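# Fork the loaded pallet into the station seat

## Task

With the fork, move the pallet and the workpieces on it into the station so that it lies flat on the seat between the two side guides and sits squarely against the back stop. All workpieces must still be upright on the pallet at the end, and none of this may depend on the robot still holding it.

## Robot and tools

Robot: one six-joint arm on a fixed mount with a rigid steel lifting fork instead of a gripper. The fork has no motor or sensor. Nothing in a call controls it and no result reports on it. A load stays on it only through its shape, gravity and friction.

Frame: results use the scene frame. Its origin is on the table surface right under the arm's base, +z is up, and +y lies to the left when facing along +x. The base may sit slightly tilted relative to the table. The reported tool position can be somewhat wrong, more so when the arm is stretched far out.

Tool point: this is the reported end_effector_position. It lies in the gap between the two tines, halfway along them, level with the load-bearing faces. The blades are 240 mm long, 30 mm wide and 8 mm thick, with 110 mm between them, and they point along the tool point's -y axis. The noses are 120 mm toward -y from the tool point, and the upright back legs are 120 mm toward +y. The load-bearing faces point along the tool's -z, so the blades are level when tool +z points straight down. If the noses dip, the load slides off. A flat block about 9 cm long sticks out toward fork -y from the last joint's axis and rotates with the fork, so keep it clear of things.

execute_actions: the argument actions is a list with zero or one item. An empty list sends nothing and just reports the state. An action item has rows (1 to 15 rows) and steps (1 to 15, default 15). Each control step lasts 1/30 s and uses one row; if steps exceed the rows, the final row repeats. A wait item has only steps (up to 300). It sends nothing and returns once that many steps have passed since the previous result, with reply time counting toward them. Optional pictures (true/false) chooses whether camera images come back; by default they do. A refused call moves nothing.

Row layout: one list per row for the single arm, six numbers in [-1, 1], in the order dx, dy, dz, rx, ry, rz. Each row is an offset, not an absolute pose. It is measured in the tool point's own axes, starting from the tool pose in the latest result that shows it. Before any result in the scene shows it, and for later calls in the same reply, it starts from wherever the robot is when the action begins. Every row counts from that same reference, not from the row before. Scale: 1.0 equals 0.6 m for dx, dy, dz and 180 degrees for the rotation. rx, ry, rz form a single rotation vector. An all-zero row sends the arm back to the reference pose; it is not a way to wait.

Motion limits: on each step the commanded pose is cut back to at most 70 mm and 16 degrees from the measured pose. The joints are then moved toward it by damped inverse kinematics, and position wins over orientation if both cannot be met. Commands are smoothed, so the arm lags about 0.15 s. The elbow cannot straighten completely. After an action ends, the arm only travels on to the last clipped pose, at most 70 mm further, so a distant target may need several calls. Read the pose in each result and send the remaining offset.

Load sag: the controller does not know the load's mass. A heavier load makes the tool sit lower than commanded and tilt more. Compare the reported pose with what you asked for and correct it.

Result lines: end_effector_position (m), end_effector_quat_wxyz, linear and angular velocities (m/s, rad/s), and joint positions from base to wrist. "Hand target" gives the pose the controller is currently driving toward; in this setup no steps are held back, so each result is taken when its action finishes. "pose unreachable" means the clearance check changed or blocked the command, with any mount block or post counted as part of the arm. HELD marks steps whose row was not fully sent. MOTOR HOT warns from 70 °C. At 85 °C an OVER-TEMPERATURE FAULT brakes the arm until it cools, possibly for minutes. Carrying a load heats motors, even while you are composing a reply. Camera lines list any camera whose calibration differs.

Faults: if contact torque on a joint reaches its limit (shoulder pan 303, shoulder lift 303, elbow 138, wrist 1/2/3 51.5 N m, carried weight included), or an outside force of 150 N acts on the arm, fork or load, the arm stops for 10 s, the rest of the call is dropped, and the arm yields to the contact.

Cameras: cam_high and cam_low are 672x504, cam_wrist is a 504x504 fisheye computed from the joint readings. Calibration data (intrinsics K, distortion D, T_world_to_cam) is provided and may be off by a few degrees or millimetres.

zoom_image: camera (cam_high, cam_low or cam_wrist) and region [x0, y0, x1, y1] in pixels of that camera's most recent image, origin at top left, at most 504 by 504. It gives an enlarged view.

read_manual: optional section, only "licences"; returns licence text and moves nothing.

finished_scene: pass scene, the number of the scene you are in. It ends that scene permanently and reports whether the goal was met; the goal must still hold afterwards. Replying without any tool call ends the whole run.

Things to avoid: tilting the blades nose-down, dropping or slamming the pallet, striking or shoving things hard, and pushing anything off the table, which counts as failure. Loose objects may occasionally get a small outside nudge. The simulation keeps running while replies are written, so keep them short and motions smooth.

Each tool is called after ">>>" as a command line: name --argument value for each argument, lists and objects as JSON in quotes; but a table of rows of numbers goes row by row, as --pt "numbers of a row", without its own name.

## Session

>>> execute_actions --actions '[]'

Scene clock: 0.00 s of 6000.00 s.
end_effector_position=(+0.9415, -0.3296, +0.2467) end_effector_quat_wxyz=(+0.037, +0.012, +0.997, +0.066) end_effector_velocity=(-0.001, -0.001, +0.000) end_effector_angular_velocity=(+0.001, -0.000, -0.002)
Joint positions: [ 2.475 -0.69   1.385 -1.68  -0.814 -2.392]
Joint velocities: [-0.002 -0.     0.001  0.001  0.    -0.   ]
Motor temperatures (°C, as the motors report them): [26 26 27 28 34 31]
Hand target: +0.941, -0.330, +0.247; +0.037, +0.012, +0.997, +0.066
camera_calibration (this result's frames):
cam_wrist: T_world_to_cam=[[-0.99227, 0.0851074, -0.0903181, 0.983447], [0.0376271, 0.899858, 0.434556, 0.0347991], [0.118257, 0.427799, -0.896105, 0.36076], [0, 0, 0, 1]] pos_world=[0.931873, -0.269346, 0.39698]

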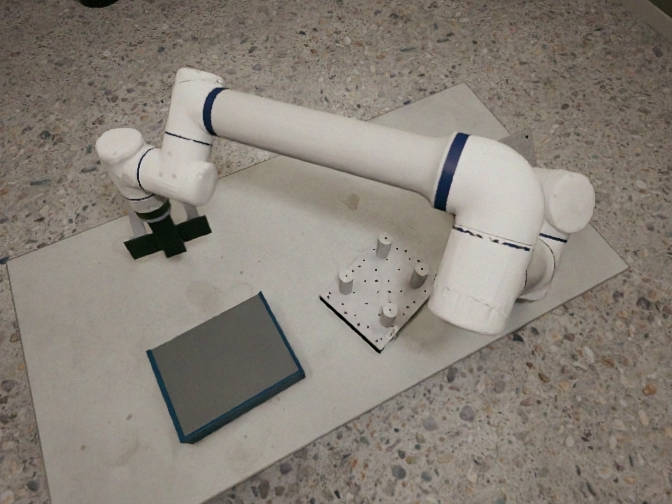

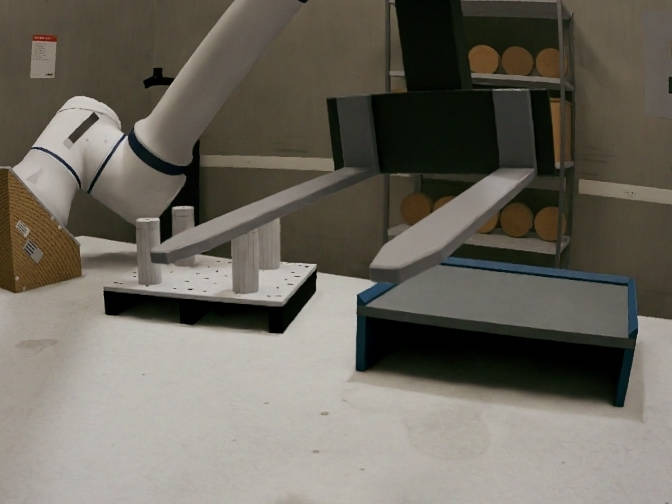

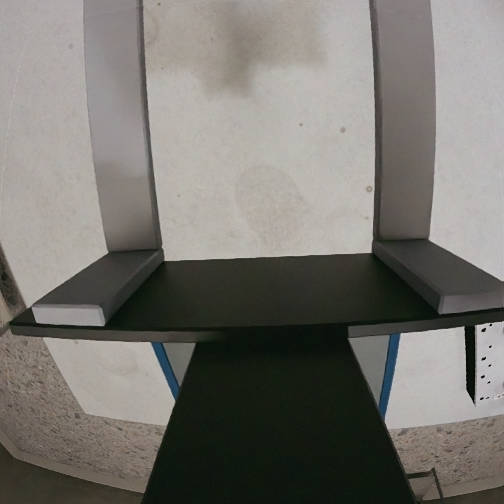

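>>> zoom_image --camera "cam_high" --region '[300, 210, 480, 370]'

>>> zoom_image --camera "cam_high" --region '[130, 280, 320, 460]'

Region (300, 210, 480, 370) of cam_high's 672x504 image, scaled by 2.800, with more detail than that image has.

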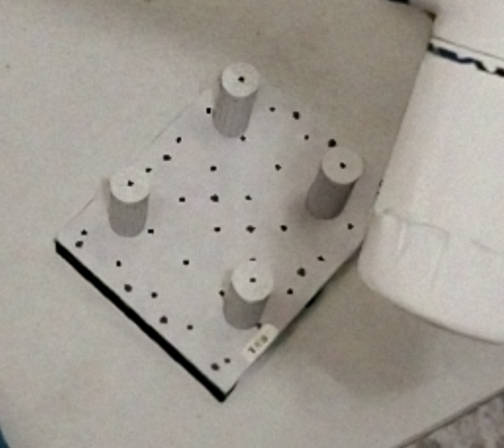

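Region (130, 280, 320, 460) of cam_high's 672x504 image, scaled by 2.653, with more detail than that image has; it fills the top 477 rows of this view, and the rest is white.

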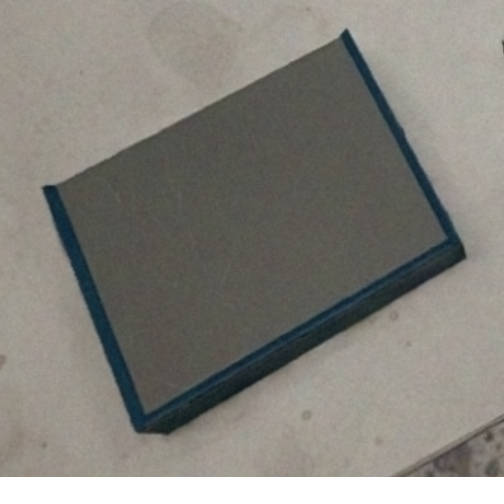

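>>> execute_actions --actions '[{"rows":[[0.35,0.05,-0.03,0.043,-0.0525,0.878]]}]' --pictures false

>>> execute_actions --actions '[{"rows":[[0,0,0,0.02,-0.025,0.42]]}]' --pictures false

>>> execute_actions --actions '[{"rows":[[0,0,0,0.015,-0.018,0.3]]}]' --pictures false

>>> execute_actions --actions '[{"steps":15}]'

Scene clock: 23.93 s of 6000.00 s.
end_effector_position=(+0.7513, -0.2973, +0.2519) end_effector_quat_wxyz=(+0.010, +0.414, +0.906, +0.083) end_effector_velocity=(-0.182, +0.034, +0.024) end_effector_angular_velocity=(+0.117, +0.185, -1.755)
Joint positions: [ 2.404 -0.759  1.543 -1.715 -0.839 -1.638]
Joint velocities: [-0.114  0.155 -0.079 -0.086 -0.039  1.706]
Motor temperatures (°C, as the motors report them): [26 26 27 28 34 31]
Hand target: +0.735, -0.294, +0.253; +0.005, +0.500, +0.862, +0.083
Off the commanded pose: 0.020 m, 111 deg; orientation clipped at the last step of the last action.
Steps of this call (steps 1 to 90: nothing new was sent; then 20.43 s passed at rest; steps 91 to 105: all 15 steps of this action). Readings (end_effector_position):
91: (+0.9409, -0.3295, +0.2467)
92: (+0.9337, -0.3284, +0.2466)
94: (+0.9040, -0.3234, +0.2467)
98: (+0.8442, -0.3128, +0.2480)
105: the state above

Scene clock: 24.43 s of 6000.00 s.
end_effector_position=(+0.7536, -0.2971, +0.2518) end_effector_quat_wxyz=(-0.021, +0.766, +0.639, +0.062) end_effector_velocity=(+0.002, -0.005, -0.000) end_effector_angular_velocity=(+0.023, +0.304, -1.752)
Joint positions: [ 2.379 -0.567  1.347 -1.712 -0.887 -0.758]
Joint velocities: [-0.106  0.302 -0.224 -0.031 -0.209  1.676]
Motor temperatures (°C, as the motors report them): [26 26 27 28 34 31]
Hand target: +0.755, -0.298, +0.251; -0.025, +0.825, +0.562, +0.052
Off the commanded pose: 0.002 m, 25 deg; orientation clipped at the last step of the last action.
Steps of this call (steps 1 to 15: all 15 steps of this action). Readings (end_effector_position):
1: (+0.7463, -0.2964, +0.2525)
2: (+0.7471, -0.2964, +0.2526)
4: (+0.7511, -0.2961, +0.2524)
8: (+0.7529, -0.2962, +0.2518)
15: the state above

Scene clock: 24.93 s of 6000.00 s.
end_effector_position=(+0.7547, -0.2985, +0.2511) end_effector_quat_wxyz=(-0.052, +0.964, +0.260, +0.016) end_effector_velocity=(-0.008, +0.009, +0.002) end_effector_angular_velocity=(-0.074, +0.144, -0.788)
Joint positions: [ 2.304 -0.475  1.331 -1.704 -0.989  0.011]
Joint velocities: [-0.082 -0.045  0.163 -0.123 -0.143  0.749]
Motor temperatures (°C, as the motors report them): [26 26 27 28 34 31]
Hand target: +0.754, -0.298, +0.252; -0.049, +0.973, +0.225, +0.011
Off the commanded pose: 0.002 m, 4 deg.
Steps of this call (steps 1 to 15: all 15 steps of this action). Readings (end_effector_position):
1: (+0.7537, -0.2973, +0.2517)
2: (+0.7545, -0.2975, +0.2517)
4: (+0.7553, -0.2977, +0.2516)
8: (+0.7557, -0.2982, +0.2515)
15: the state above

Scene clock: 25.43 s of 6000.00 s.
end_effector_position=(+0.7541, -0.2976, +0.2516) end_effector_quat_wxyz=(-0.049, +0.973, +0.225, +0.011) end_effector_velocity=(+0.001, +0.001, -0.001) end_effector_angular_velocity=(-0.001, +0.002, -0.000)
Joint positions: [ 2.297 -0.481  1.347 -1.717 -1.003  0.081]
Joint velocities: [ 0.002 -0.     0.    -0.001 -0.     0.003]
Motor temperatures (°C, as the motors report them): [26 26 27 28 34 31]
Hand target: +0.754, -0.298, +0.252; -0.049, +0.973, +0.225, +0.011
Off the commanded pose: 0.001 m, 0 deg.
Steps of this call (steps 1 to 15: nothing new was sent). Readings (end_effector_position):
1: (+0.7545, -0.2982, +0.2512)
2: (+0.7544, -0.2979, +0.2514)
4: (+0.7543, -0.2977, +0.2515)
8: (+0.7541, -0.2976, +0.2515)
15: the state above
camera_calibration (this result's frames):
cam_wrist: T_world_to_cam=[[0.920458, 0.390643, 0.0124242, -0.582051], [0.378566, -0.899003, 0.220187, -0.727523], [0.0971841, -0.19797, -0.975379, 0.223217], [0, 0, 0, 1]] pos_world=[0.789476, -0.38248, 0.385144]

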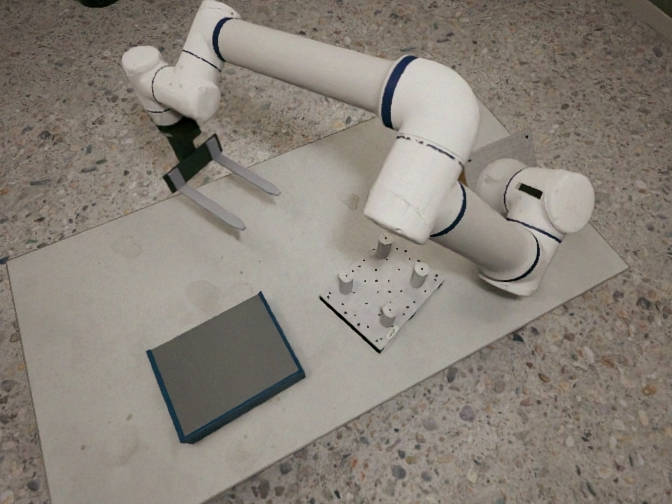

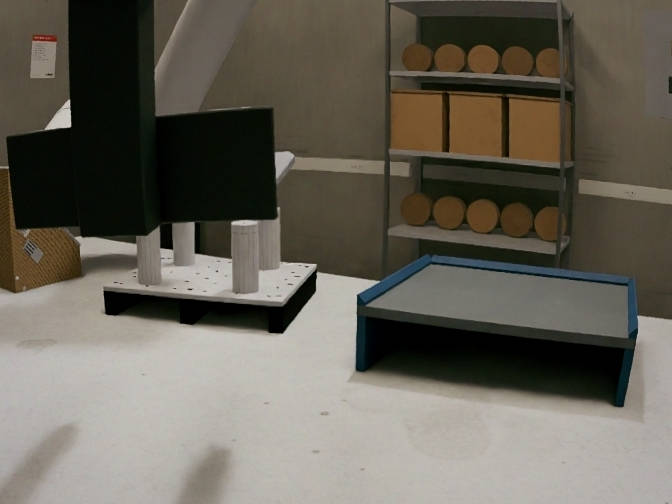

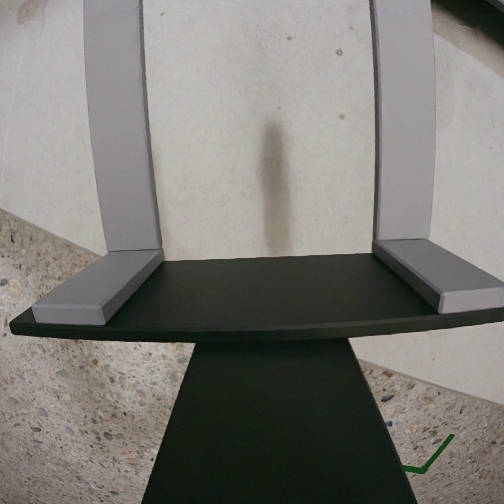

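>>> execute_actions --actions '[{"rows":[[-0.225,-0.275,0.333,-0.0296,-0.012,0.0391]]}]' --pictures false

>>> execute_actions --actions '[{"steps":15}]'

Scene clock: 36.90 s of 6000.00 s.
end_effector_position=(+0.6126, -0.2163, +0.1101) end_effector_quat_wxyz=(-0.006, +0.986, +0.167, -0.004) end_effector_velocity=(-0.317, +0.182, -0.303) end_effector_angular_velocity=(-0.027, -0.009, -0.019)
Joint positions: [ 2.296 -0.624  1.863 -2.171 -1.058  0.241]
Joint velocities: [ 0.004 -0.126  0.918 -0.826 -0.005  0.039]
Motor temperatures (°C, as the motors report them): [26 26 28 28 34 31]
Hand target: +0.578, -0.196, +0.078; -0.005, +0.986, +0.166, -0.003
Off the commanded pose: 0.076 m, 1 deg; position clipped at the last step of the last action.
Steps of this call (steps 1 to 90: nothing new was sent; then 7.97 s passed at rest; steps 91 to 105: all 15 steps of this action). Readings (end_effector_position):
91: (+0.7537, -0.2974, +0.2512)
92: (+0.7493, -0.2950, +0.2465)
94: (+0.7284, -0.2830, +0.2246)
98: (+0.6868, -0.2589, +0.1824)
105: the state above

Scene clock: 37.40 s of 6000.00 s.
end_effector_position=(+0.5778, -0.1956, +0.0781) end_effector_quat_wxyz=(-0.005, +0.986, +0.166, -0.003) end_effector_velocity=(-0.002, +0.001, -0.001) end_effector_angular_velocity=(+0.001, -0.000, -0.001)
Joint positions: [ 2.296 -0.637  1.962 -2.261 -1.059  0.245]
Joint velocities: [-0.001 -0.     0.004 -0.002  0.     0.   ]
Motor temperatures (°C, as the motors report them): [26 26 28 28 34 31]
Hand target: +0.578, -0.196, +0.078; -0.005, +0.986, +0.166, -0.003
Off the commanded pose: 0.025 m, 1 deg; position clipped at the last step of the last action.
Steps of this call (steps 1 to 15: nothing new was sent). Readings (end_effector_position):
1: (+0.6020, -0.2103, +0.1001)
2: (+0.5936, -0.2053, +0.0924)
4: (+0.5856, -0.2005, +0.0849)
8: (+0.5795, -0.1967, +0.0796)
15: the state above
camera_calibration (this result's frames):
cam_wrist: T_world_to_cam=[[0.960518, 0.276349, -0.0322008, -0.49951], [0.273102, -0.914418, 0.298756, -0.479123], [0.053116, -0.295754, -0.953786, 0.09599], [0, 0, 0, 1]] pos_world=[0.605539, -0.27169, 0.21861]

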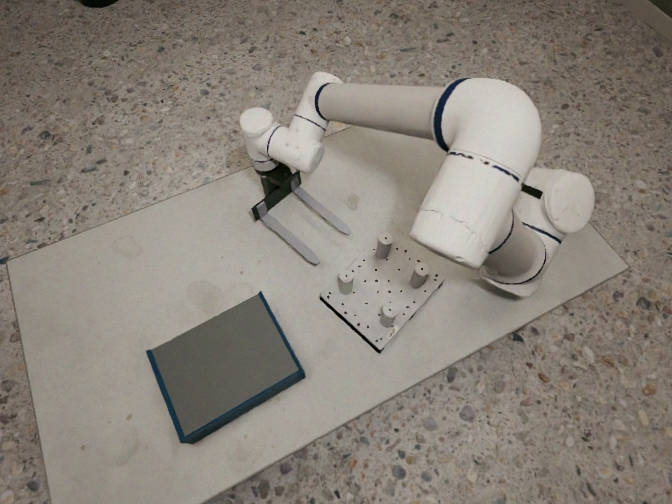

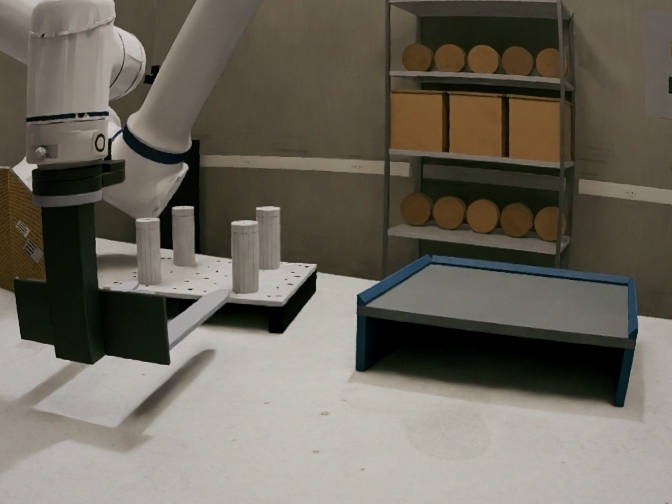

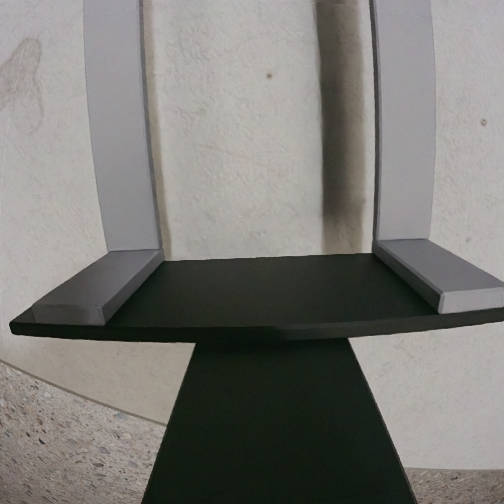

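>>> execute_actions --actions '[{"rows":[[-0.035,-0.03,0.08,-0.0035,0.0014,0]]}]'

>>> zoom_image --camera "cam_high" --region '[250, 170, 450, 360]'

Scene clock: 43.47 s of 6000.00 s.
end_effector_position=(+0.5519, -0.1852, +0.0307) end_effector_quat_wxyz=(+0.000, +0.986, +0.166, -0.000) end_effector_velocity=(-0.001, +0.000, -0.004) end_effector_angular_velocity=(-0.002, -0.001, +0.001)
Joint positions: [ 2.308 -0.609  2.038 -2.384 -1.05   0.263]
Joint velocities: [ 0.002  0.003  0.004 -0.011  0.001  0.002]
Motor temperatures (°C, as the motors report them): [26 26 28 28 34 31]
Hand target: +0.552, -0.185, +0.030; +0.000, +0.986, +0.166, -0.000
Off the commanded pose: 0.000 m, 0 deg.
Steps of this call (steps 1 to 90: nothing new was sent; then 2.57 s passed at rest; steps 91 to 105: all 15 steps of this action). Readings (end_effector_position):
91: (+0.5772, -0.1954, +0.0773)
92: (+0.5729, -0.1942, +0.0683)
94: (+0.5585, -0.1864, +0.0469)
98: (+0.5535, -0.1855, +0.0346)
105: the state above
camera_calibration (this result's frames):
cam_wrist: T_world_to_cam=[[0.960735, 0.276119, -0.0273107, -0.479297], [0.270809, -0.911703, 0.308967, -0.446893], [0.0604124, -0.304232, -0.95068, 0.0495622], [0, 0, 0, 1]] pos_world=[0.578507, -0.260012, 0.172103]

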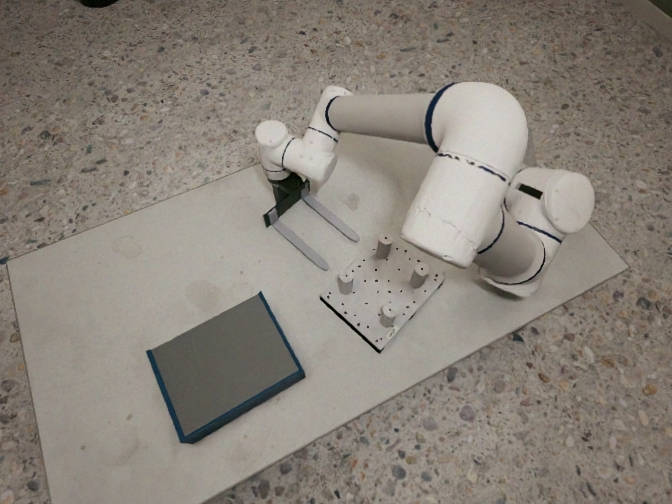

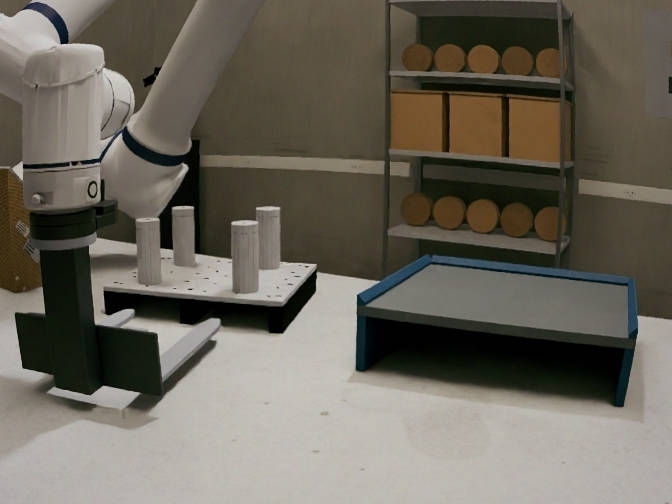

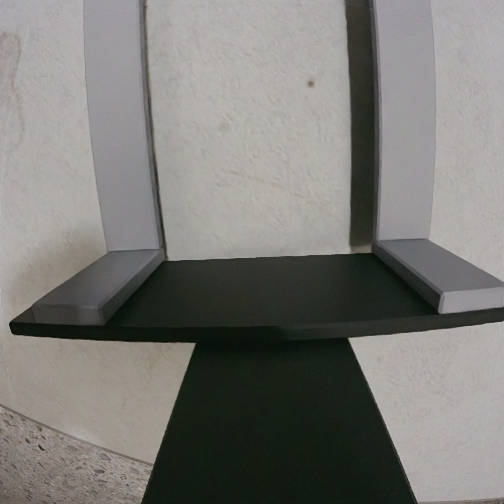

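Region (250, 170, 450, 360) of cam_high's 672x504 image, scaled by 2.520, with more detail than that image has; it fills the top 479 rows of this view, and the rest is white.

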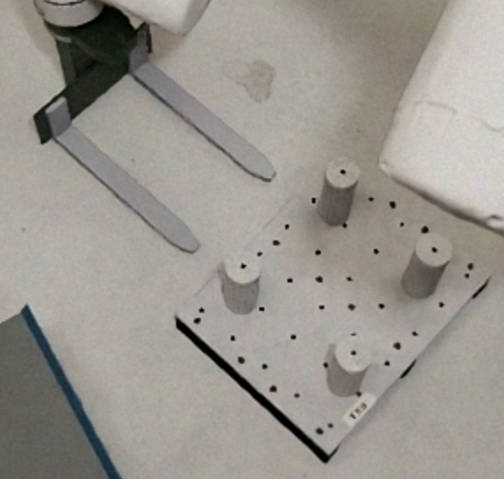

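>>> execute_actions --actions '[{"rows":[[0,-0.02,0.003,0,0,0],[0,-0.04,0.003,0,0,0],[0,-0.06,0.003,0,0,0],[0,-0.08,0.003,0,0,0],[0,-0.1,0.003,0,0,0],[0,-0.12,0.003,0,0,0],[0,-0.14,0.003,0,0,0],[0,-0.16,0.003,0,0,0],[0,-0.18,0.003,0,0,0],[0,-0.2,0.003,0,0,0],[0,-0.22,0.003,0,0,0],[0,-0.24,0.003,0,0,0],[0,-0.26,0.003,0,0,0],[0,-0.28,0.003,0,0,0],[0,-0.3,0.003,0,0,0]]}]' --pictures false

>>> execute_actions --actions '[{"rows":[[0,-0.1,0,0,0,0]]}]'

Scene clock: 50.57 s of 6000.00 s.
end_effector_position=(+0.5054, -0.0551, +0.0259) end_effector_quat_wxyz=(-0.001, +0.986, +0.166, -0.001) end_effector_velocity=(-0.117, +0.329, -0.004) end_effector_angular_velocity=(+0.000, -0.000, -0.000)
Joint positions: [ 2.364 -0.795  2.257 -2.441 -1.019  0.315]
Joint velocities: [ 0.156 -0.511  0.513 -0.082  0.087  0.153]
Motor temperatures (°C, as the motors report them): [26 26 28 28 34 31]
Hand target: +0.492, -0.020, +0.025; -0.001, +0.986, +0.166, -0.001
Off the commanded pose: 0.042 m, 0 deg.
Steps of this call (steps 1 to 90: nothing new was sent; then 3.60 s passed at rest; steps 91 to 105: all 15 steps of this action). Readings (end_effector_position):
91: (+0.5516, -0.1849, +0.0303)
92: (+0.5507, -0.1822, +0.0299)
94: (+0.5458, -0.1688, +0.0287)
98: (+0.5324, -0.1312, +0.0274)
105: the state above

Scene clock: 51.07 s of 6000.00 s.
end_effector_position=(+0.4858, +0.0012, +0.0259) end_effector_quat_wxyz=(-0.001, +0.986, +0.166, -0.001) end_effector_velocity=(-0.001, +0.003, +0.001) end_effector_angular_velocity=(+0.000, -0.001, -0.002)
Joint positions: [ 2.393 -0.887  2.34  -2.448 -1.003  0.343]
Joint velocities: [-0.    -0.006  0.005  0.001  0.001  0.002]
Motor temperatures (°C, as the motors report them): [26 26 28 28 34 31]
Hand target: +0.486, +0.002, +0.026; -0.001, +0.986, +0.166, -0.001
Off the commanded pose: 0.000 m, 0 deg.
Steps of this call (steps 1 to 15: all 15 steps of this action). Readings (end_effector_position):
1: (+0.5014, -0.0439, +0.0257)
2: (+0.4968, -0.0319, +0.0250)
4: (+0.4903, -0.0150, +0.0242)
8: (+0.4869, -0.0026, +0.0254)
15: the state above
camera_calibration (this result's frames):
cam_wrist: T_world_to_cam=[[0.960591, 0.276531, -0.0281958, -0.467291], [0.271586, -0.912096, 0.307119, -0.257921], [0.0592108, -0.302673, -0.951253, 0.10628], [0, 0, 0, 1]] pos_world=[0.512631, -0.0738601, 0.167136]

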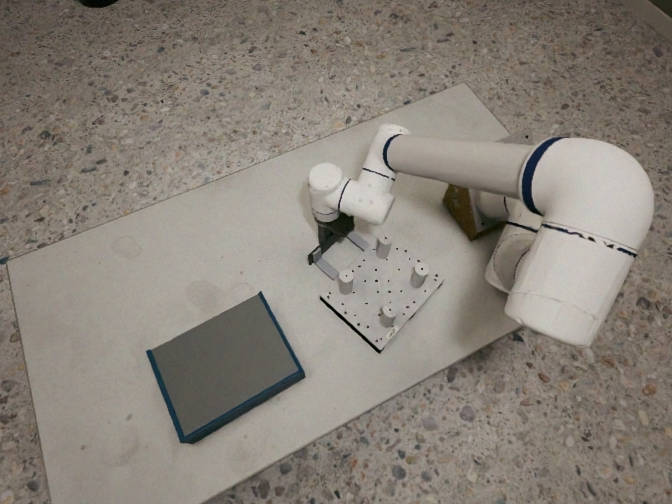

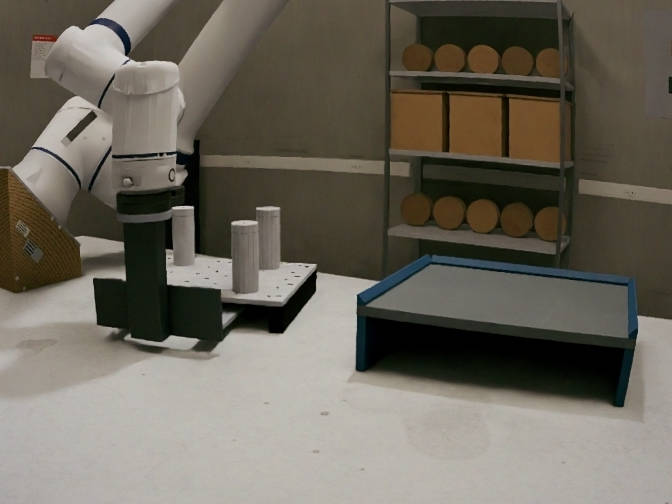

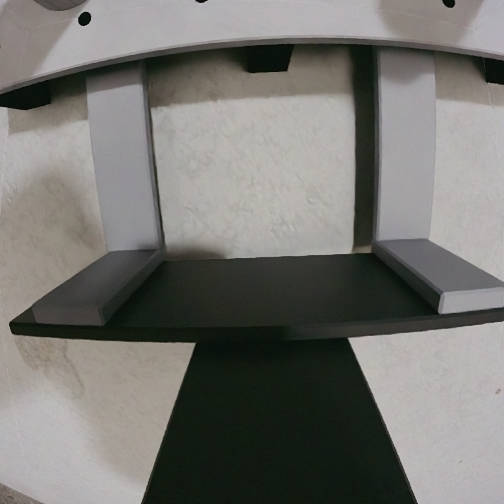

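>>> execute_actions --actions '[{"rows":[[0.006,-0.02,0,0,0,0],[0.006,-0.04,0,0,0,0],[0.006,-0.06,0,0,0,0],[0.006,-0.08,0,0,0,0],[0.006,-0.1,0,0,0,0],[0.006,-0.12,0,0,0,0],[0.006,-0.135,0,0,0,0],[0.006,-0.143,0,0,0,0]]}]'

Scene clock: 57.20 s of 6000.00 s.
end_effector_position=(+0.4616, +0.0809, +0.0255) end_effector_quat_wxyz=(-0.001, +0.986, +0.166, -0.001) end_effector_velocity=(-0.006, +0.026, +0.005) end_effector_angular_velocity=(-0.003, -0.001, -0.001)
Joint positions: [ 2.445 -1.027  2.44  -2.437 -0.975  0.396]
Joint velocities: [ 0.015 -0.058  0.026  0.02   0.007  0.018]
Motor temperatures (°C, as the motors report them): [26 26 28 28 34 31]
Hand target: +0.461, +0.083, +0.026; -0.001, +0.986, +0.166, -0.001
Off the commanded pose: 0.003 m, 0 deg.
Steps of this call (steps 1 to 90: nothing new was sent; then 2.63 s passed at rest; steps 91 to 105: all 15 steps of this action). Readings (end_effector_position):
91: (+0.4857, +0.0017, +0.0259)
92: (+0.4856, +0.0048, +0.0260)
94: (+0.4820, +0.0182, +0.0254)
98: (+0.4693, +0.0547, +0.0239)
105: the state above
camera_calibration (this result's frames):
cam_wrist: T_world_to_cam=[[0.960572, 0.276593, -0.0282503, -0.466119], [0.271659, -0.912066, 0.307144, -0.178572], [0.0591877, -0.302709, -0.951244, 0.131444], [0, 0, 0, 1]] pos_world=[0.488472, 0.00584471, 0.166715]

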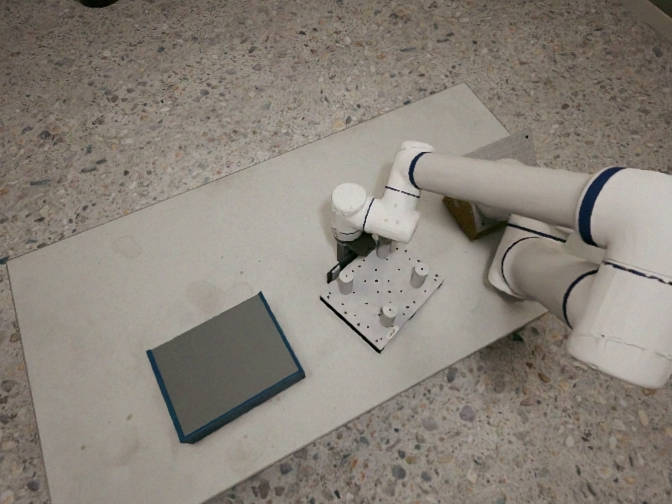

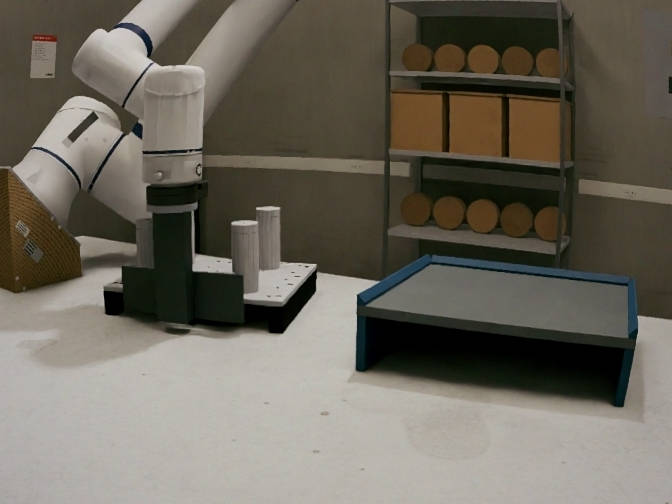

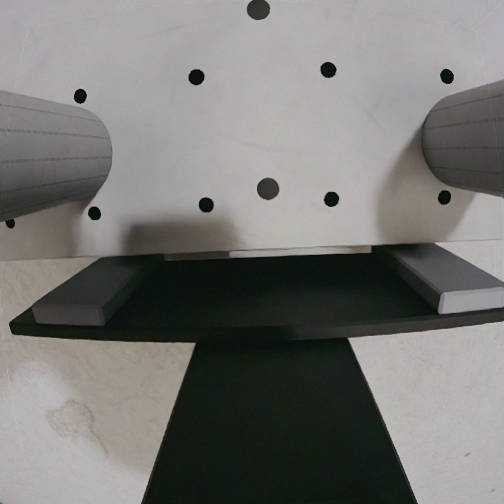

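>>> execute_actions --actions '[{"rows":[[0,-0.004,-0.006,0,0,0],[0,-0.004,-0.011,0,0,0],[0,-0.004,-0.015,0,0,0],[0,-0.004,-0.018,0,0,0],[0,-0.004,-0.021,0,0,0],[0,-0.004,-0.024,0,0,0],[0,-0.004,-0.027,0,0,0],[0,-0.004,-0.03,0,0,0],[0,-0.004,-0.033,0,0,0],[0,-0.004,-0.036,0,0,0],[0,-0.004,-0.039,0,0,0],[0,-0.004,-0.042,0,0,0],[0,-0.004,-0.046,0,0,0],[0,-0.004,-0.051,0,0,0],[0,-0.004,-0.057,0,0,0]]}]' --pictures false

>>> execute_actions --actions '[{"rows":[[0,0,-0.022,0,0,0],[0,0,-0.032,0,0,0],[0,0,-0.044,0,0,0],[0,0,-0.058,0,0,0],[0,0,-0.073,0,0,0],[0,0,-0.088,0,0,0],[0,0,-0.103,0,0,0],[0,0,-0.118,0,0,0],[0,0,-0.133,0,0,0],[0,0,-0.148,0,0,0],[0,0,-0.163,0,0,0],[0,0,-0.178,0,0,0],[0,0,-0.19,0,0,0],[0,0,-0.2,0,0,0],[0,0,-0.208,0,0,0]]}]' --pictures false

>>> execute_actions --actions '[{"rows":[[0.003,0.001,-0.045,0,0,0],[0.008,0.004,-0.045,0,0,0],[0.015,0.007,-0.045,0,0,0.001],[0.024,0.012,-0.045,0,0,0.002],[0.035,0.017,-0.045,0,0,0.003],[0.048,0.024,-0.045,0,0,0.004],[0.062,0.031,-0.045,0,0,0.006],[0.077,0.038,-0.045,0,0,0.008],[0.092,0.046,-0.045,0,0,0.01],[0.107,0.053,-0.045,0,0,0.012],[0.122,0.061,-0.045,0,0,0.014],[0.137,0.068,-0.045,0,0,0.016],[0.152,0.076,-0.045,0,0,0.018],[0.167,0.083,-0.045,0,0,0.02],[0.182,0.091,-0.045,0,0,0.022]]}]' --pictures false

>>> execute_actions --actions '[{"rows":[[0.065,0.025,0,0,0,0.008],[0.08,0.03,0,0,0,0.01],[0.095,0.035,0,0,0,0.012],[0.11,0.04,0,0,0,0.014],[0.125,0.045,0,0,0,0.016],[0.14,0.05,0,0,0,0.018],[0.155,0.055,0,0,0,0.02],[0.17,0.06,0,0,0,0.022],[0.185,0.065,0,0,0,0.024],[0.2,0.07,0,0,0,0.026],[0.215,0.075,0,0,0,0.028],[0.23,0.08,0,0,0,0.03],[0.245,0.085,0,0,0,0.032],[0.26,0.09,0,0,0,0.034],[0.275,0.095,0,0,0,0.036]]}]' --pictures false

>>> execute_actions --actions '[{"rows":[[0.065,0.018,0,0,0,0.008],[0.08,0.02,0,0,0,0.01],[0.095,0.022,0,0,0,0.012],[0.11,0.024,0,0,0,0.014],[0.125,0.026,0,0,0,0.016],[0.14,0.028,0,0,0,0.018],[0.155,0.03,0,0,0,0.02],[0.17,0.032,0,0,0,0.022],[0.184,0.034,0,0,0,0.024],[0.197,0.036,0,0,0,0.026],[0.208,0.038,0,0,0,0.028],[0.217,0.04,0,0,0,0.03],[0.224,0.04,0,0,0,0.032],[0.229,0.04,0,0,0,0.034],[0.232,0.04,0,0,0,0.036]]}]' --pictures false

>>> execute_actions --actions '[{"steps":20}]'

Scene clock: 85.10 s of 6000.00 s.
end_effector_position=(+0.4608, +0.0832, +0.0506) end_effector_quat_wxyz=(-0.001, +0.986, +0.166, -0.001) end_effector_velocity=(+0.001, -0.001, +0.072) end_effector_angular_velocity=(+0.000, -0.002, -0.002)
Joint positions: [ 2.419 -1.076  2.433 -2.366 -0.989  0.37 ]
Joint velocities: [-0.079 -0.123 -0.034  0.2   -0.04  -0.077]
Motor temperatures (°C, as the motors report them): [26 26 28 28 34 31]
Hand target: +0.461, +0.083, +0.059; -0.001, +0.986, +0.166, -0.001
Off the commanded pose: 0.009 m, 0 deg.
Steps of this call (steps 1 to 90: nothing new was sent; then 24.40 s passed at rest; steps 91 to 105: all 15 steps of this action). Readings (end_effector_position):
91: (+0.4610, +0.0834, +0.0259)
92: (+0.4608, +0.0836, +0.0266)
94: (+0.4607, +0.0834, +0.0300)
98: (+0.4609, +0.0832, +0.0374)
105: the state above

Scene clock: 85.60 s of 6000.00 s.
end_effector_position=(+0.4628, +0.0824, +0.1497) end_effector_quat_wxyz=(-0.000, +0.986, +0.166, +0.000) end_effector_velocity=(-0.001, +0.000, +0.222) end_effector_angular_velocity=(+0.000, +0.001, +0.001)
Joint positions: [ 2.321 -1.221  2.365 -2.105 -1.042  0.275]
Joint velocities: [-0.207 -0.276 -0.183  0.559 -0.119 -0.198]
Motor temperatures (°C, as the motors report them): [26 26 28 28 34 31]
Hand target: +0.462, +0.083, +0.172; -0.001, +0.986, +0.166, -0.000
Off the commanded pose: 0.026 m, 0 deg.
Steps of this call (steps 1 to 15: all 15 steps of this action). Readings (end_effector_position):
1: (+0.4609, +0.0832, +0.0532)
2: (+0.4609, +0.0832, +0.0563)
4: (+0.4611, +0.0831, +0.0649)
8: (+0.4619, +0.0828, +0.0918)
15: the state above

Scene clock: 86.10 s of 6000.00 s.
end_effector_position=(+0.5488, +0.0717, +0.1782) end_effector_quat_wxyz=(-0.000, +0.990, +0.142, +0.001) end_effector_velocity=(+0.284, -0.036, +0.004) end_effector_angular_velocity=(-0.001, -0.001, -0.179)
Joint positions: [ 2.377 -1.155  2.206 -2.04  -1.009  0.378]
Joint velocities: [ 0.234  0.314 -0.458  0.019  0.128  0.411]
Motor temperatures (°C, as the motors report them): [26 26 28 28 34 31]
Hand target: +0.580, +0.068, +0.178; -0.000, +0.991, +0.132, +0.001
Off the commanded pose: 0.035 m, 1 deg.
Steps of this call (steps 1 to 15: all 15 steps of this action). Readings (end_effector_position):
1: (+0.4627, +0.0825, +0.1567)
2: (+0.4634, +0.0824, +0.1624)
4: (+0.4672, +0.0819, +0.1698)
8: (+0.4874, +0.0793, +0.1756)
15: the state above

Scene clock: 86.60 s of 6000.00 s.
end_effector_position=(+0.6893, +0.0653, +0.1797) end_effector_quat_wxyz=(+0.000, +0.995, +0.096, +0.001) end_effector_velocity=(+0.279, -0.010, -0.001) end_effector_angular_velocity=(+0.000, +0.002, -0.185)
Joint positions: [ 2.483 -1.019  1.977 -2.009 -0.953  0.58 ]
Joint velocities: [ 0.185  0.27  -0.474  0.091  0.09   0.382]
Motor temperatures (°C, as the motors report them): [26 26 28 28 34 31]
Hand target: +0.720, +0.064, +0.179; +0.000, +0.996, +0.086, +0.001
Off the commanded pose: 0.034 m, 1 deg.
Steps of this call (steps 1 to 15: all 15 steps of this action). Readings (end_effector_position):
1: (+0.5585, +0.0705, +0.1783)
2: (+0.5676, +0.0698, +0.1787)
4: (+0.5857, +0.0692, +0.1792)
8: (+0.6231, +0.0677, +0.1796)
15: the state above

Scene clock: 87.10 s of 6000.00 s.
end_effector_position=(+0.8152, +0.0675, +0.1806) end_effector_quat_wxyz=(+0.000, +0.999, +0.050, +0.002) end_effector_velocity=(+0.150, +0.011, -0.003) end_effector_angular_velocity=(+0.002, +0.006, -0.185)
Joint positions: [ 2.559 -0.905  1.758 -1.956 -0.916  0.757]
Joint velocities: [ 0.083  0.125 -0.249  0.074  0.035  0.274]
Motor temperatures (°C, as the motors report them): [26 26 28 28 34 31]
Hand target: +0.830, +0.068, +0.180; +0.000, +0.999, +0.040, +0.001
Off the commanded pose: 0.015 m, 1 deg.
Steps of this call (steps 1 to 15: all 15 steps of this action). Readings (end_effector_position):
1: (+0.6987, +0.0649, +0.1797)
2: (+0.7076, +0.0644, +0.1799)
4: (+0.7251, +0.0640, +0.1803)
8: (+0.7610, +0.0652, +0.1807)
15: the state above

Scene clock: 87.77 s of 6000.00 s.
end_effector_position=(+0.8296, +0.0685, +0.1803) end_effector_quat_wxyz=(+0.000, +0.999, +0.040, +0.001) end_effector_velocity=(-0.000, +0.001, -0.001) end_effector_angular_velocity=(+0.001, +0.001, +0.000)
Joint positions: [ 2.567 -0.893  1.735 -1.949 -0.913  0.786]
Joint velocities: [0.001 0.    0.    0.    0.    0.   ]
Motor temperatures (°C, as the motors report them): [26 26 28 28 34 31]
Hand target: +0.830, +0.068, +0.180; +0.000, +0.999, +0.040, +0.001
Off the commanded pose: 0.001 m, 0 deg.
Steps of this call (steps 1 to 20: nothing new was sent). Readings (end_effector_position):
1: (+0.8197, +0.0678, +0.1805)
2: (+0.8229, +0.0680, +0.1804)
4: (+0.8264, +0.0682, +0.1803)
8: (+0.8289, +0.0684, +0.1803)
20: the state above
camera_calibration (this result's frames):
cam_wrist: T_world_to_cam=[[0.999391, 0.0258675, -0.0234272, -0.827751], [0.0318488, -0.950471, 0.309177, -0.136222], [-0.0142692, -0.309735, -0.950716, 0.314467], [0, 0, 0, 1]] pos_world=[0.836073, -0.0106617, 0.321693]

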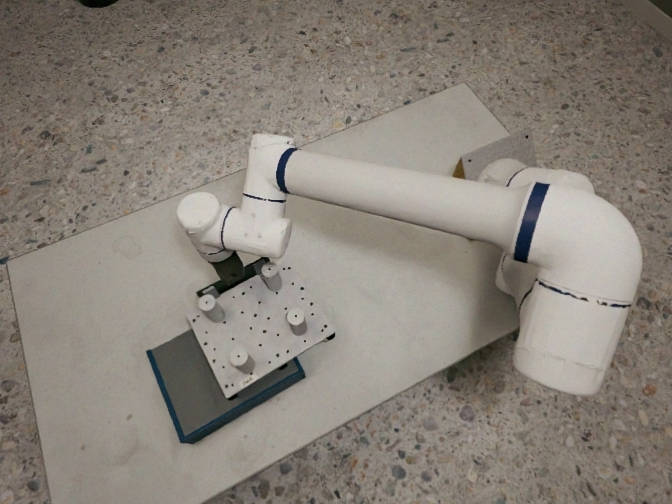

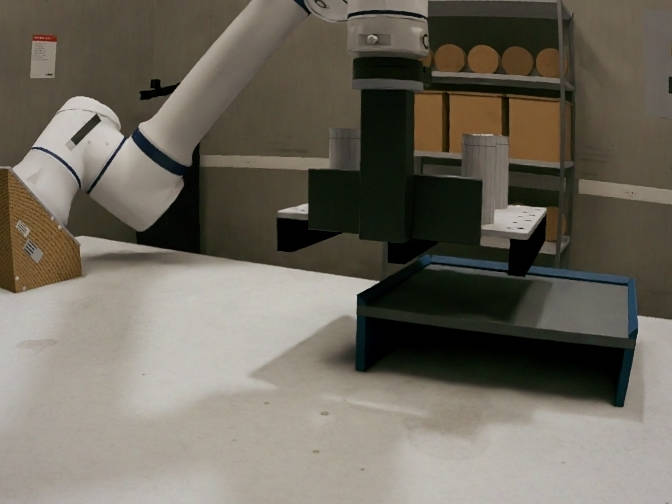

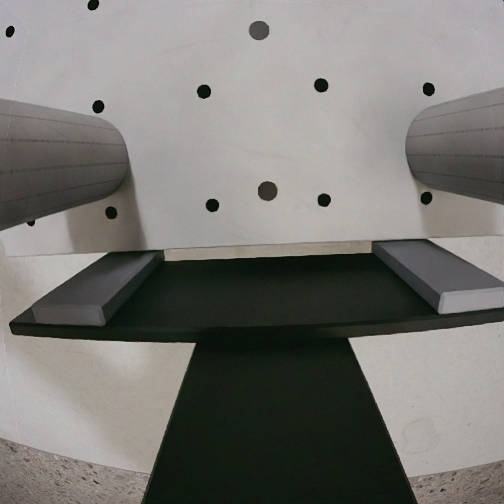

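Yaw 4.6°→3.7°; move to x≈.953.

>>> execute_actions --actions '[{"rows":[[0.004,0,0,0,0,0],[0.012,0.001,0,0,0,0],[0.023,0.002,0,0,0,0.001],[0.038,0.004,0,0,0,0.001],[0.056,0.006,0,0,0,0.002],[0.076,0.008,0,0,0,0.002],[0.097,0.01,0.002,0,0,0.003],[0.118,0.012,0.004,0,0,0.003],[0.138,0.014,0.007,0,0,0.004],[0.156,0.016,0.01,0,0,0.004],[0.172,0.018,0.013,0,0,0.005],[0.185,0.02,0.016,0,0,0.005],[0.195,0.021,0.019,0,0,0.005],[0.202,0.022,0.022,0,0,0.005],[0.206,0.022,0.024,0,0,0.005]]}]' --pictures false

>>> execute_actions --actions '[{"steps":20}]'

>>> zoom_image --camera "cam_high" --region '[130, 280, 320, 460]'

>>> zoom_image --camera "cam_low" --region '[340, 200, 672, 400]'

Scene clock: 96.50 s of 6000.00 s.
end_effector_position=(+0.9317, +0.0666, +0.1719) end_effector_quat_wxyz=(+0.001, +0.999, +0.033, +0.002) end_effector_velocity=(+0.206, -0.010, -0.052) end_effector_angular_velocity=(+0.002, +0.009, -0.014)
Joint positions: [ 2.624 -0.775  1.522 -1.897 -0.888  0.868]
Joint velocities: [ 0.127  0.281 -0.453  0.088  0.048  0.156]
Motor temperatures (°C, as the motors report them): [26 26 28 28 34 31]
Hand target: +0.952, +0.066, +0.166; +0.000, +0.999, +0.032, +0.002
Off the commanded pose: 0.023 m, 0 deg.
Steps of this call (steps 1 to 90: nothing new was sent; then 5.23 s passed at rest; steps 91 to 105: all 15 steps of this action). Readings (end_effector_position):
91: (+0.8297, +0.0685, +0.1803)
92: (+0.8303, +0.0685, +0.1802)
94: (+0.8356, +0.0685, +0.1803)
98: (+0.8644, +0.0681, +0.1806)
105: the state above

Scene clock: 97.17 s of 6000.00 s.
end_effector_position=(+0.9516, +0.0658, +0.1665) end_effector_quat_wxyz=(+0.000, +0.999, +0.032, +0.002) end_effector_velocity=(+0.000, +0.000, -0.000) end_effector_angular_velocity=(-0.000, -0.000, +0.001)
Joint positions: [ 2.637 -0.748  1.477 -1.888 -0.884  0.883]
Joint velocities: [ 0.001  0.    -0.    -0.001  0.     0.   ]
Motor temperatures (°C, as the motors report them): [26 26 28 28 34 31]
Hand target: +0.952, +0.066, +0.166; +0.000, +0.999, +0.032, +0.002
Off the commanded pose: 0.002 m, 0 deg.
Steps of this call (steps 1 to 20: nothing new was sent). Readings (end_effector_position):
1: (+0.9379, +0.0663, +0.1702)
2: (+0.9423, +0.0661, +0.1689)
4: (+0.9472, +0.0659, +0.1676)
8: (+0.9506, +0.0658, +0.1667)
20: the state above
camera_calibration (this result's frames):
cam_wrist: T_world_to_cam=[[0.999695, 0.00994123, -0.0226187, -0.949265], [0.0164579, -0.950745, 0.309537, -0.123812], [-0.0184274, -0.309815, -0.950618, 0.306209], [0, 0, 0, 1]] pos_world=[0.956656, -0.0134084, 0.307941]

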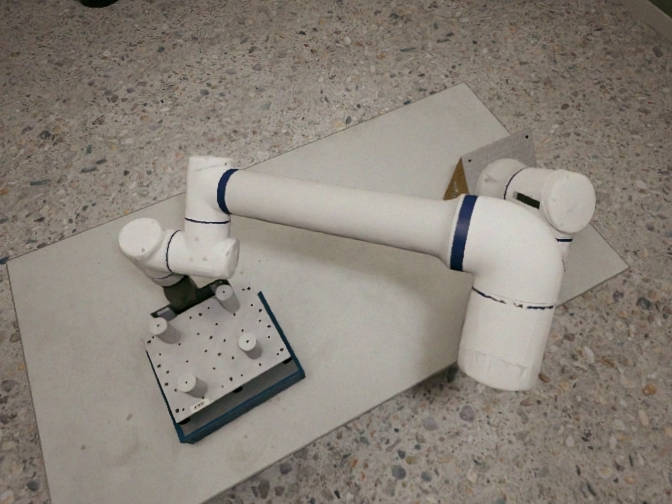

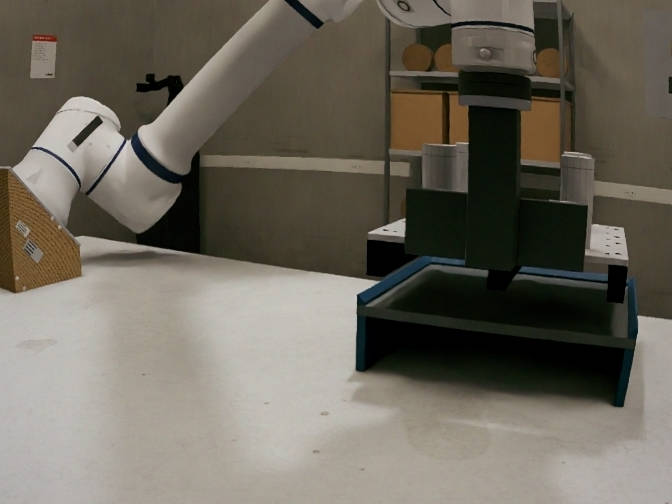

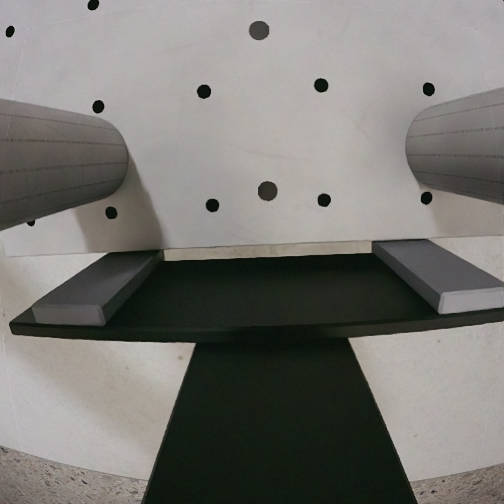

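Region (130, 280, 320, 460) of cam_high's 672x504 image, scaled by 2.653, with more detail than that image has; it fills the top 477 rows of this view, and the rest is white.

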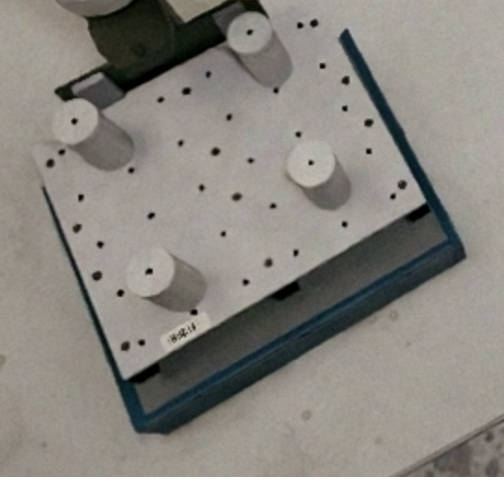

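Region (340, 200, 672, 400) of cam_low's 672x504 image, scaled by 1.518, with more detail than that image has; it fills the top 304 rows of this view, and the rest is white.

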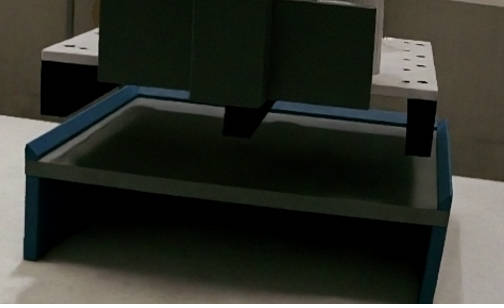

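>>> execute_actions --actions '[{"rows":[[0.001,0,0.003,0,0,0],[0.002,0,0.006,0,0,0],[0.003,0,0.009,0,0,0],[0.004,0,0.012,0,0,0],[0.004,0,0.015,0,0,0],[0.004,0,0.018,0,0,0],[0.004,0,0.021,0,0,0],[0.004,0,0.024,0,0,0],[0.004,0,0.027,0,0,0],[0.004,0,0.03,0,0,0]]}]'

>>> zoom_image --camera "cam_high" --region '[130, 280, 320, 460]'

>>> zoom_image --camera "cam_low" --region '[340, 200, 672, 400]'

Scene clock: 108.10 s of 6000.00 s.
end_effector_position=(+0.9541, +0.0659, +0.1494) end_effector_quat_wxyz=(+0.000, +0.999, +0.032, +0.002) end_effector_velocity=(+0.001, +0.000, -0.009) end_effector_angular_velocity=(-0.001, -0.001, +0.000)
Joint positions: [ 2.649 -0.735  1.482 -1.915 -0.879  0.897]
Joint velocities: [ 0.007  0.005  0.005 -0.017  0.003  0.009]
Motor temperatures (°C, as the motors report them): [26 26 28 28 34 31]
Hand target: +0.954, +0.066, +0.148; +0.000, +0.999, +0.032, +0.002
Off the commanded pose: 0.001 m, 0 deg.
Steps of this call (steps 1 to 90: nothing new was sent; then 7.43 s passed at rest; steps 91 to 105: all 15 steps of this action). Readings (end_effector_position):
91: (+0.9516, +0.0658, +0.1664)
92: (+0.9517, +0.0658, +0.1660)
94: (+0.9524, +0.0659, +0.1638)
98: (+0.9538, +0.0660, +0.1578)
105: the state above
camera_calibration (this result's frames):
cam_wrist: T_world_to_cam=[[0.999694, 0.00999741, -0.0226069, -0.952131], [0.0165084, -0.950732, 0.309575, -0.118493], [-0.0183982, -0.309854, -0.950606, 0.290025], [0, 0, 0, 1]] pos_world=[0.959132, -0.0132713, 0.290857]

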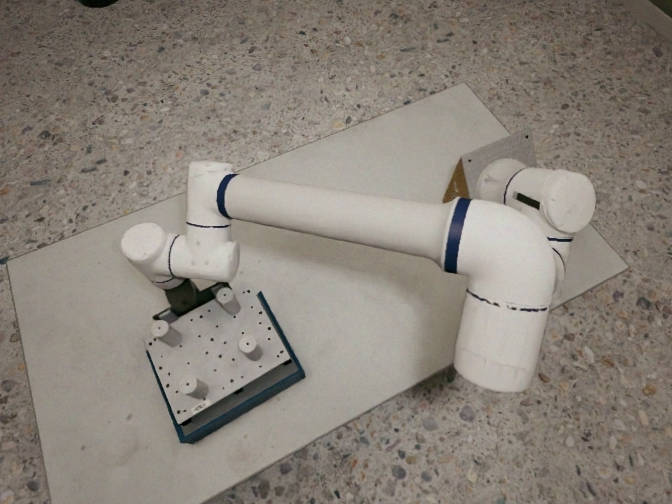

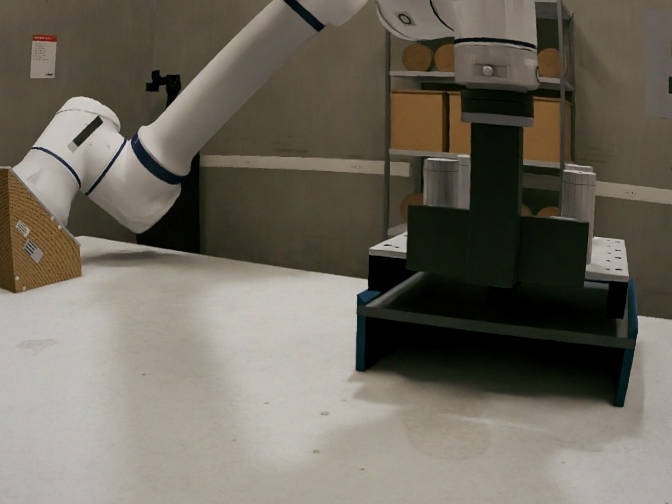

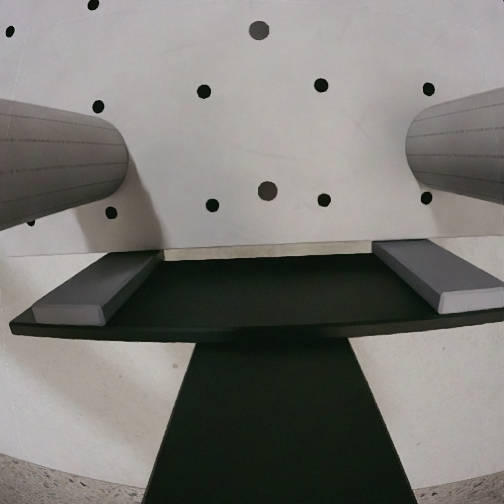

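Region (130, 280, 320, 460) of cam_high's 672x504 image, scaled by 2.653, with more detail than that image has; it fills the top 477 rows of this view, and the rest is white.

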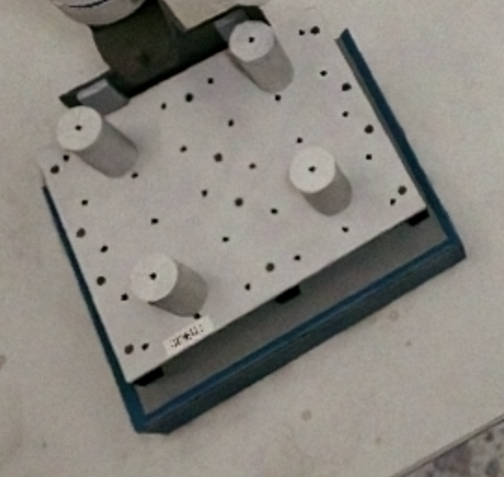

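Region (340, 200, 672, 400) of cam_low's 672x504 image, scaled by 1.518, with more detail than that image has; it fills the top 304 rows of this view, and the rest is white.

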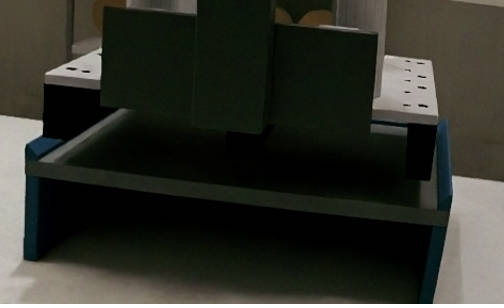

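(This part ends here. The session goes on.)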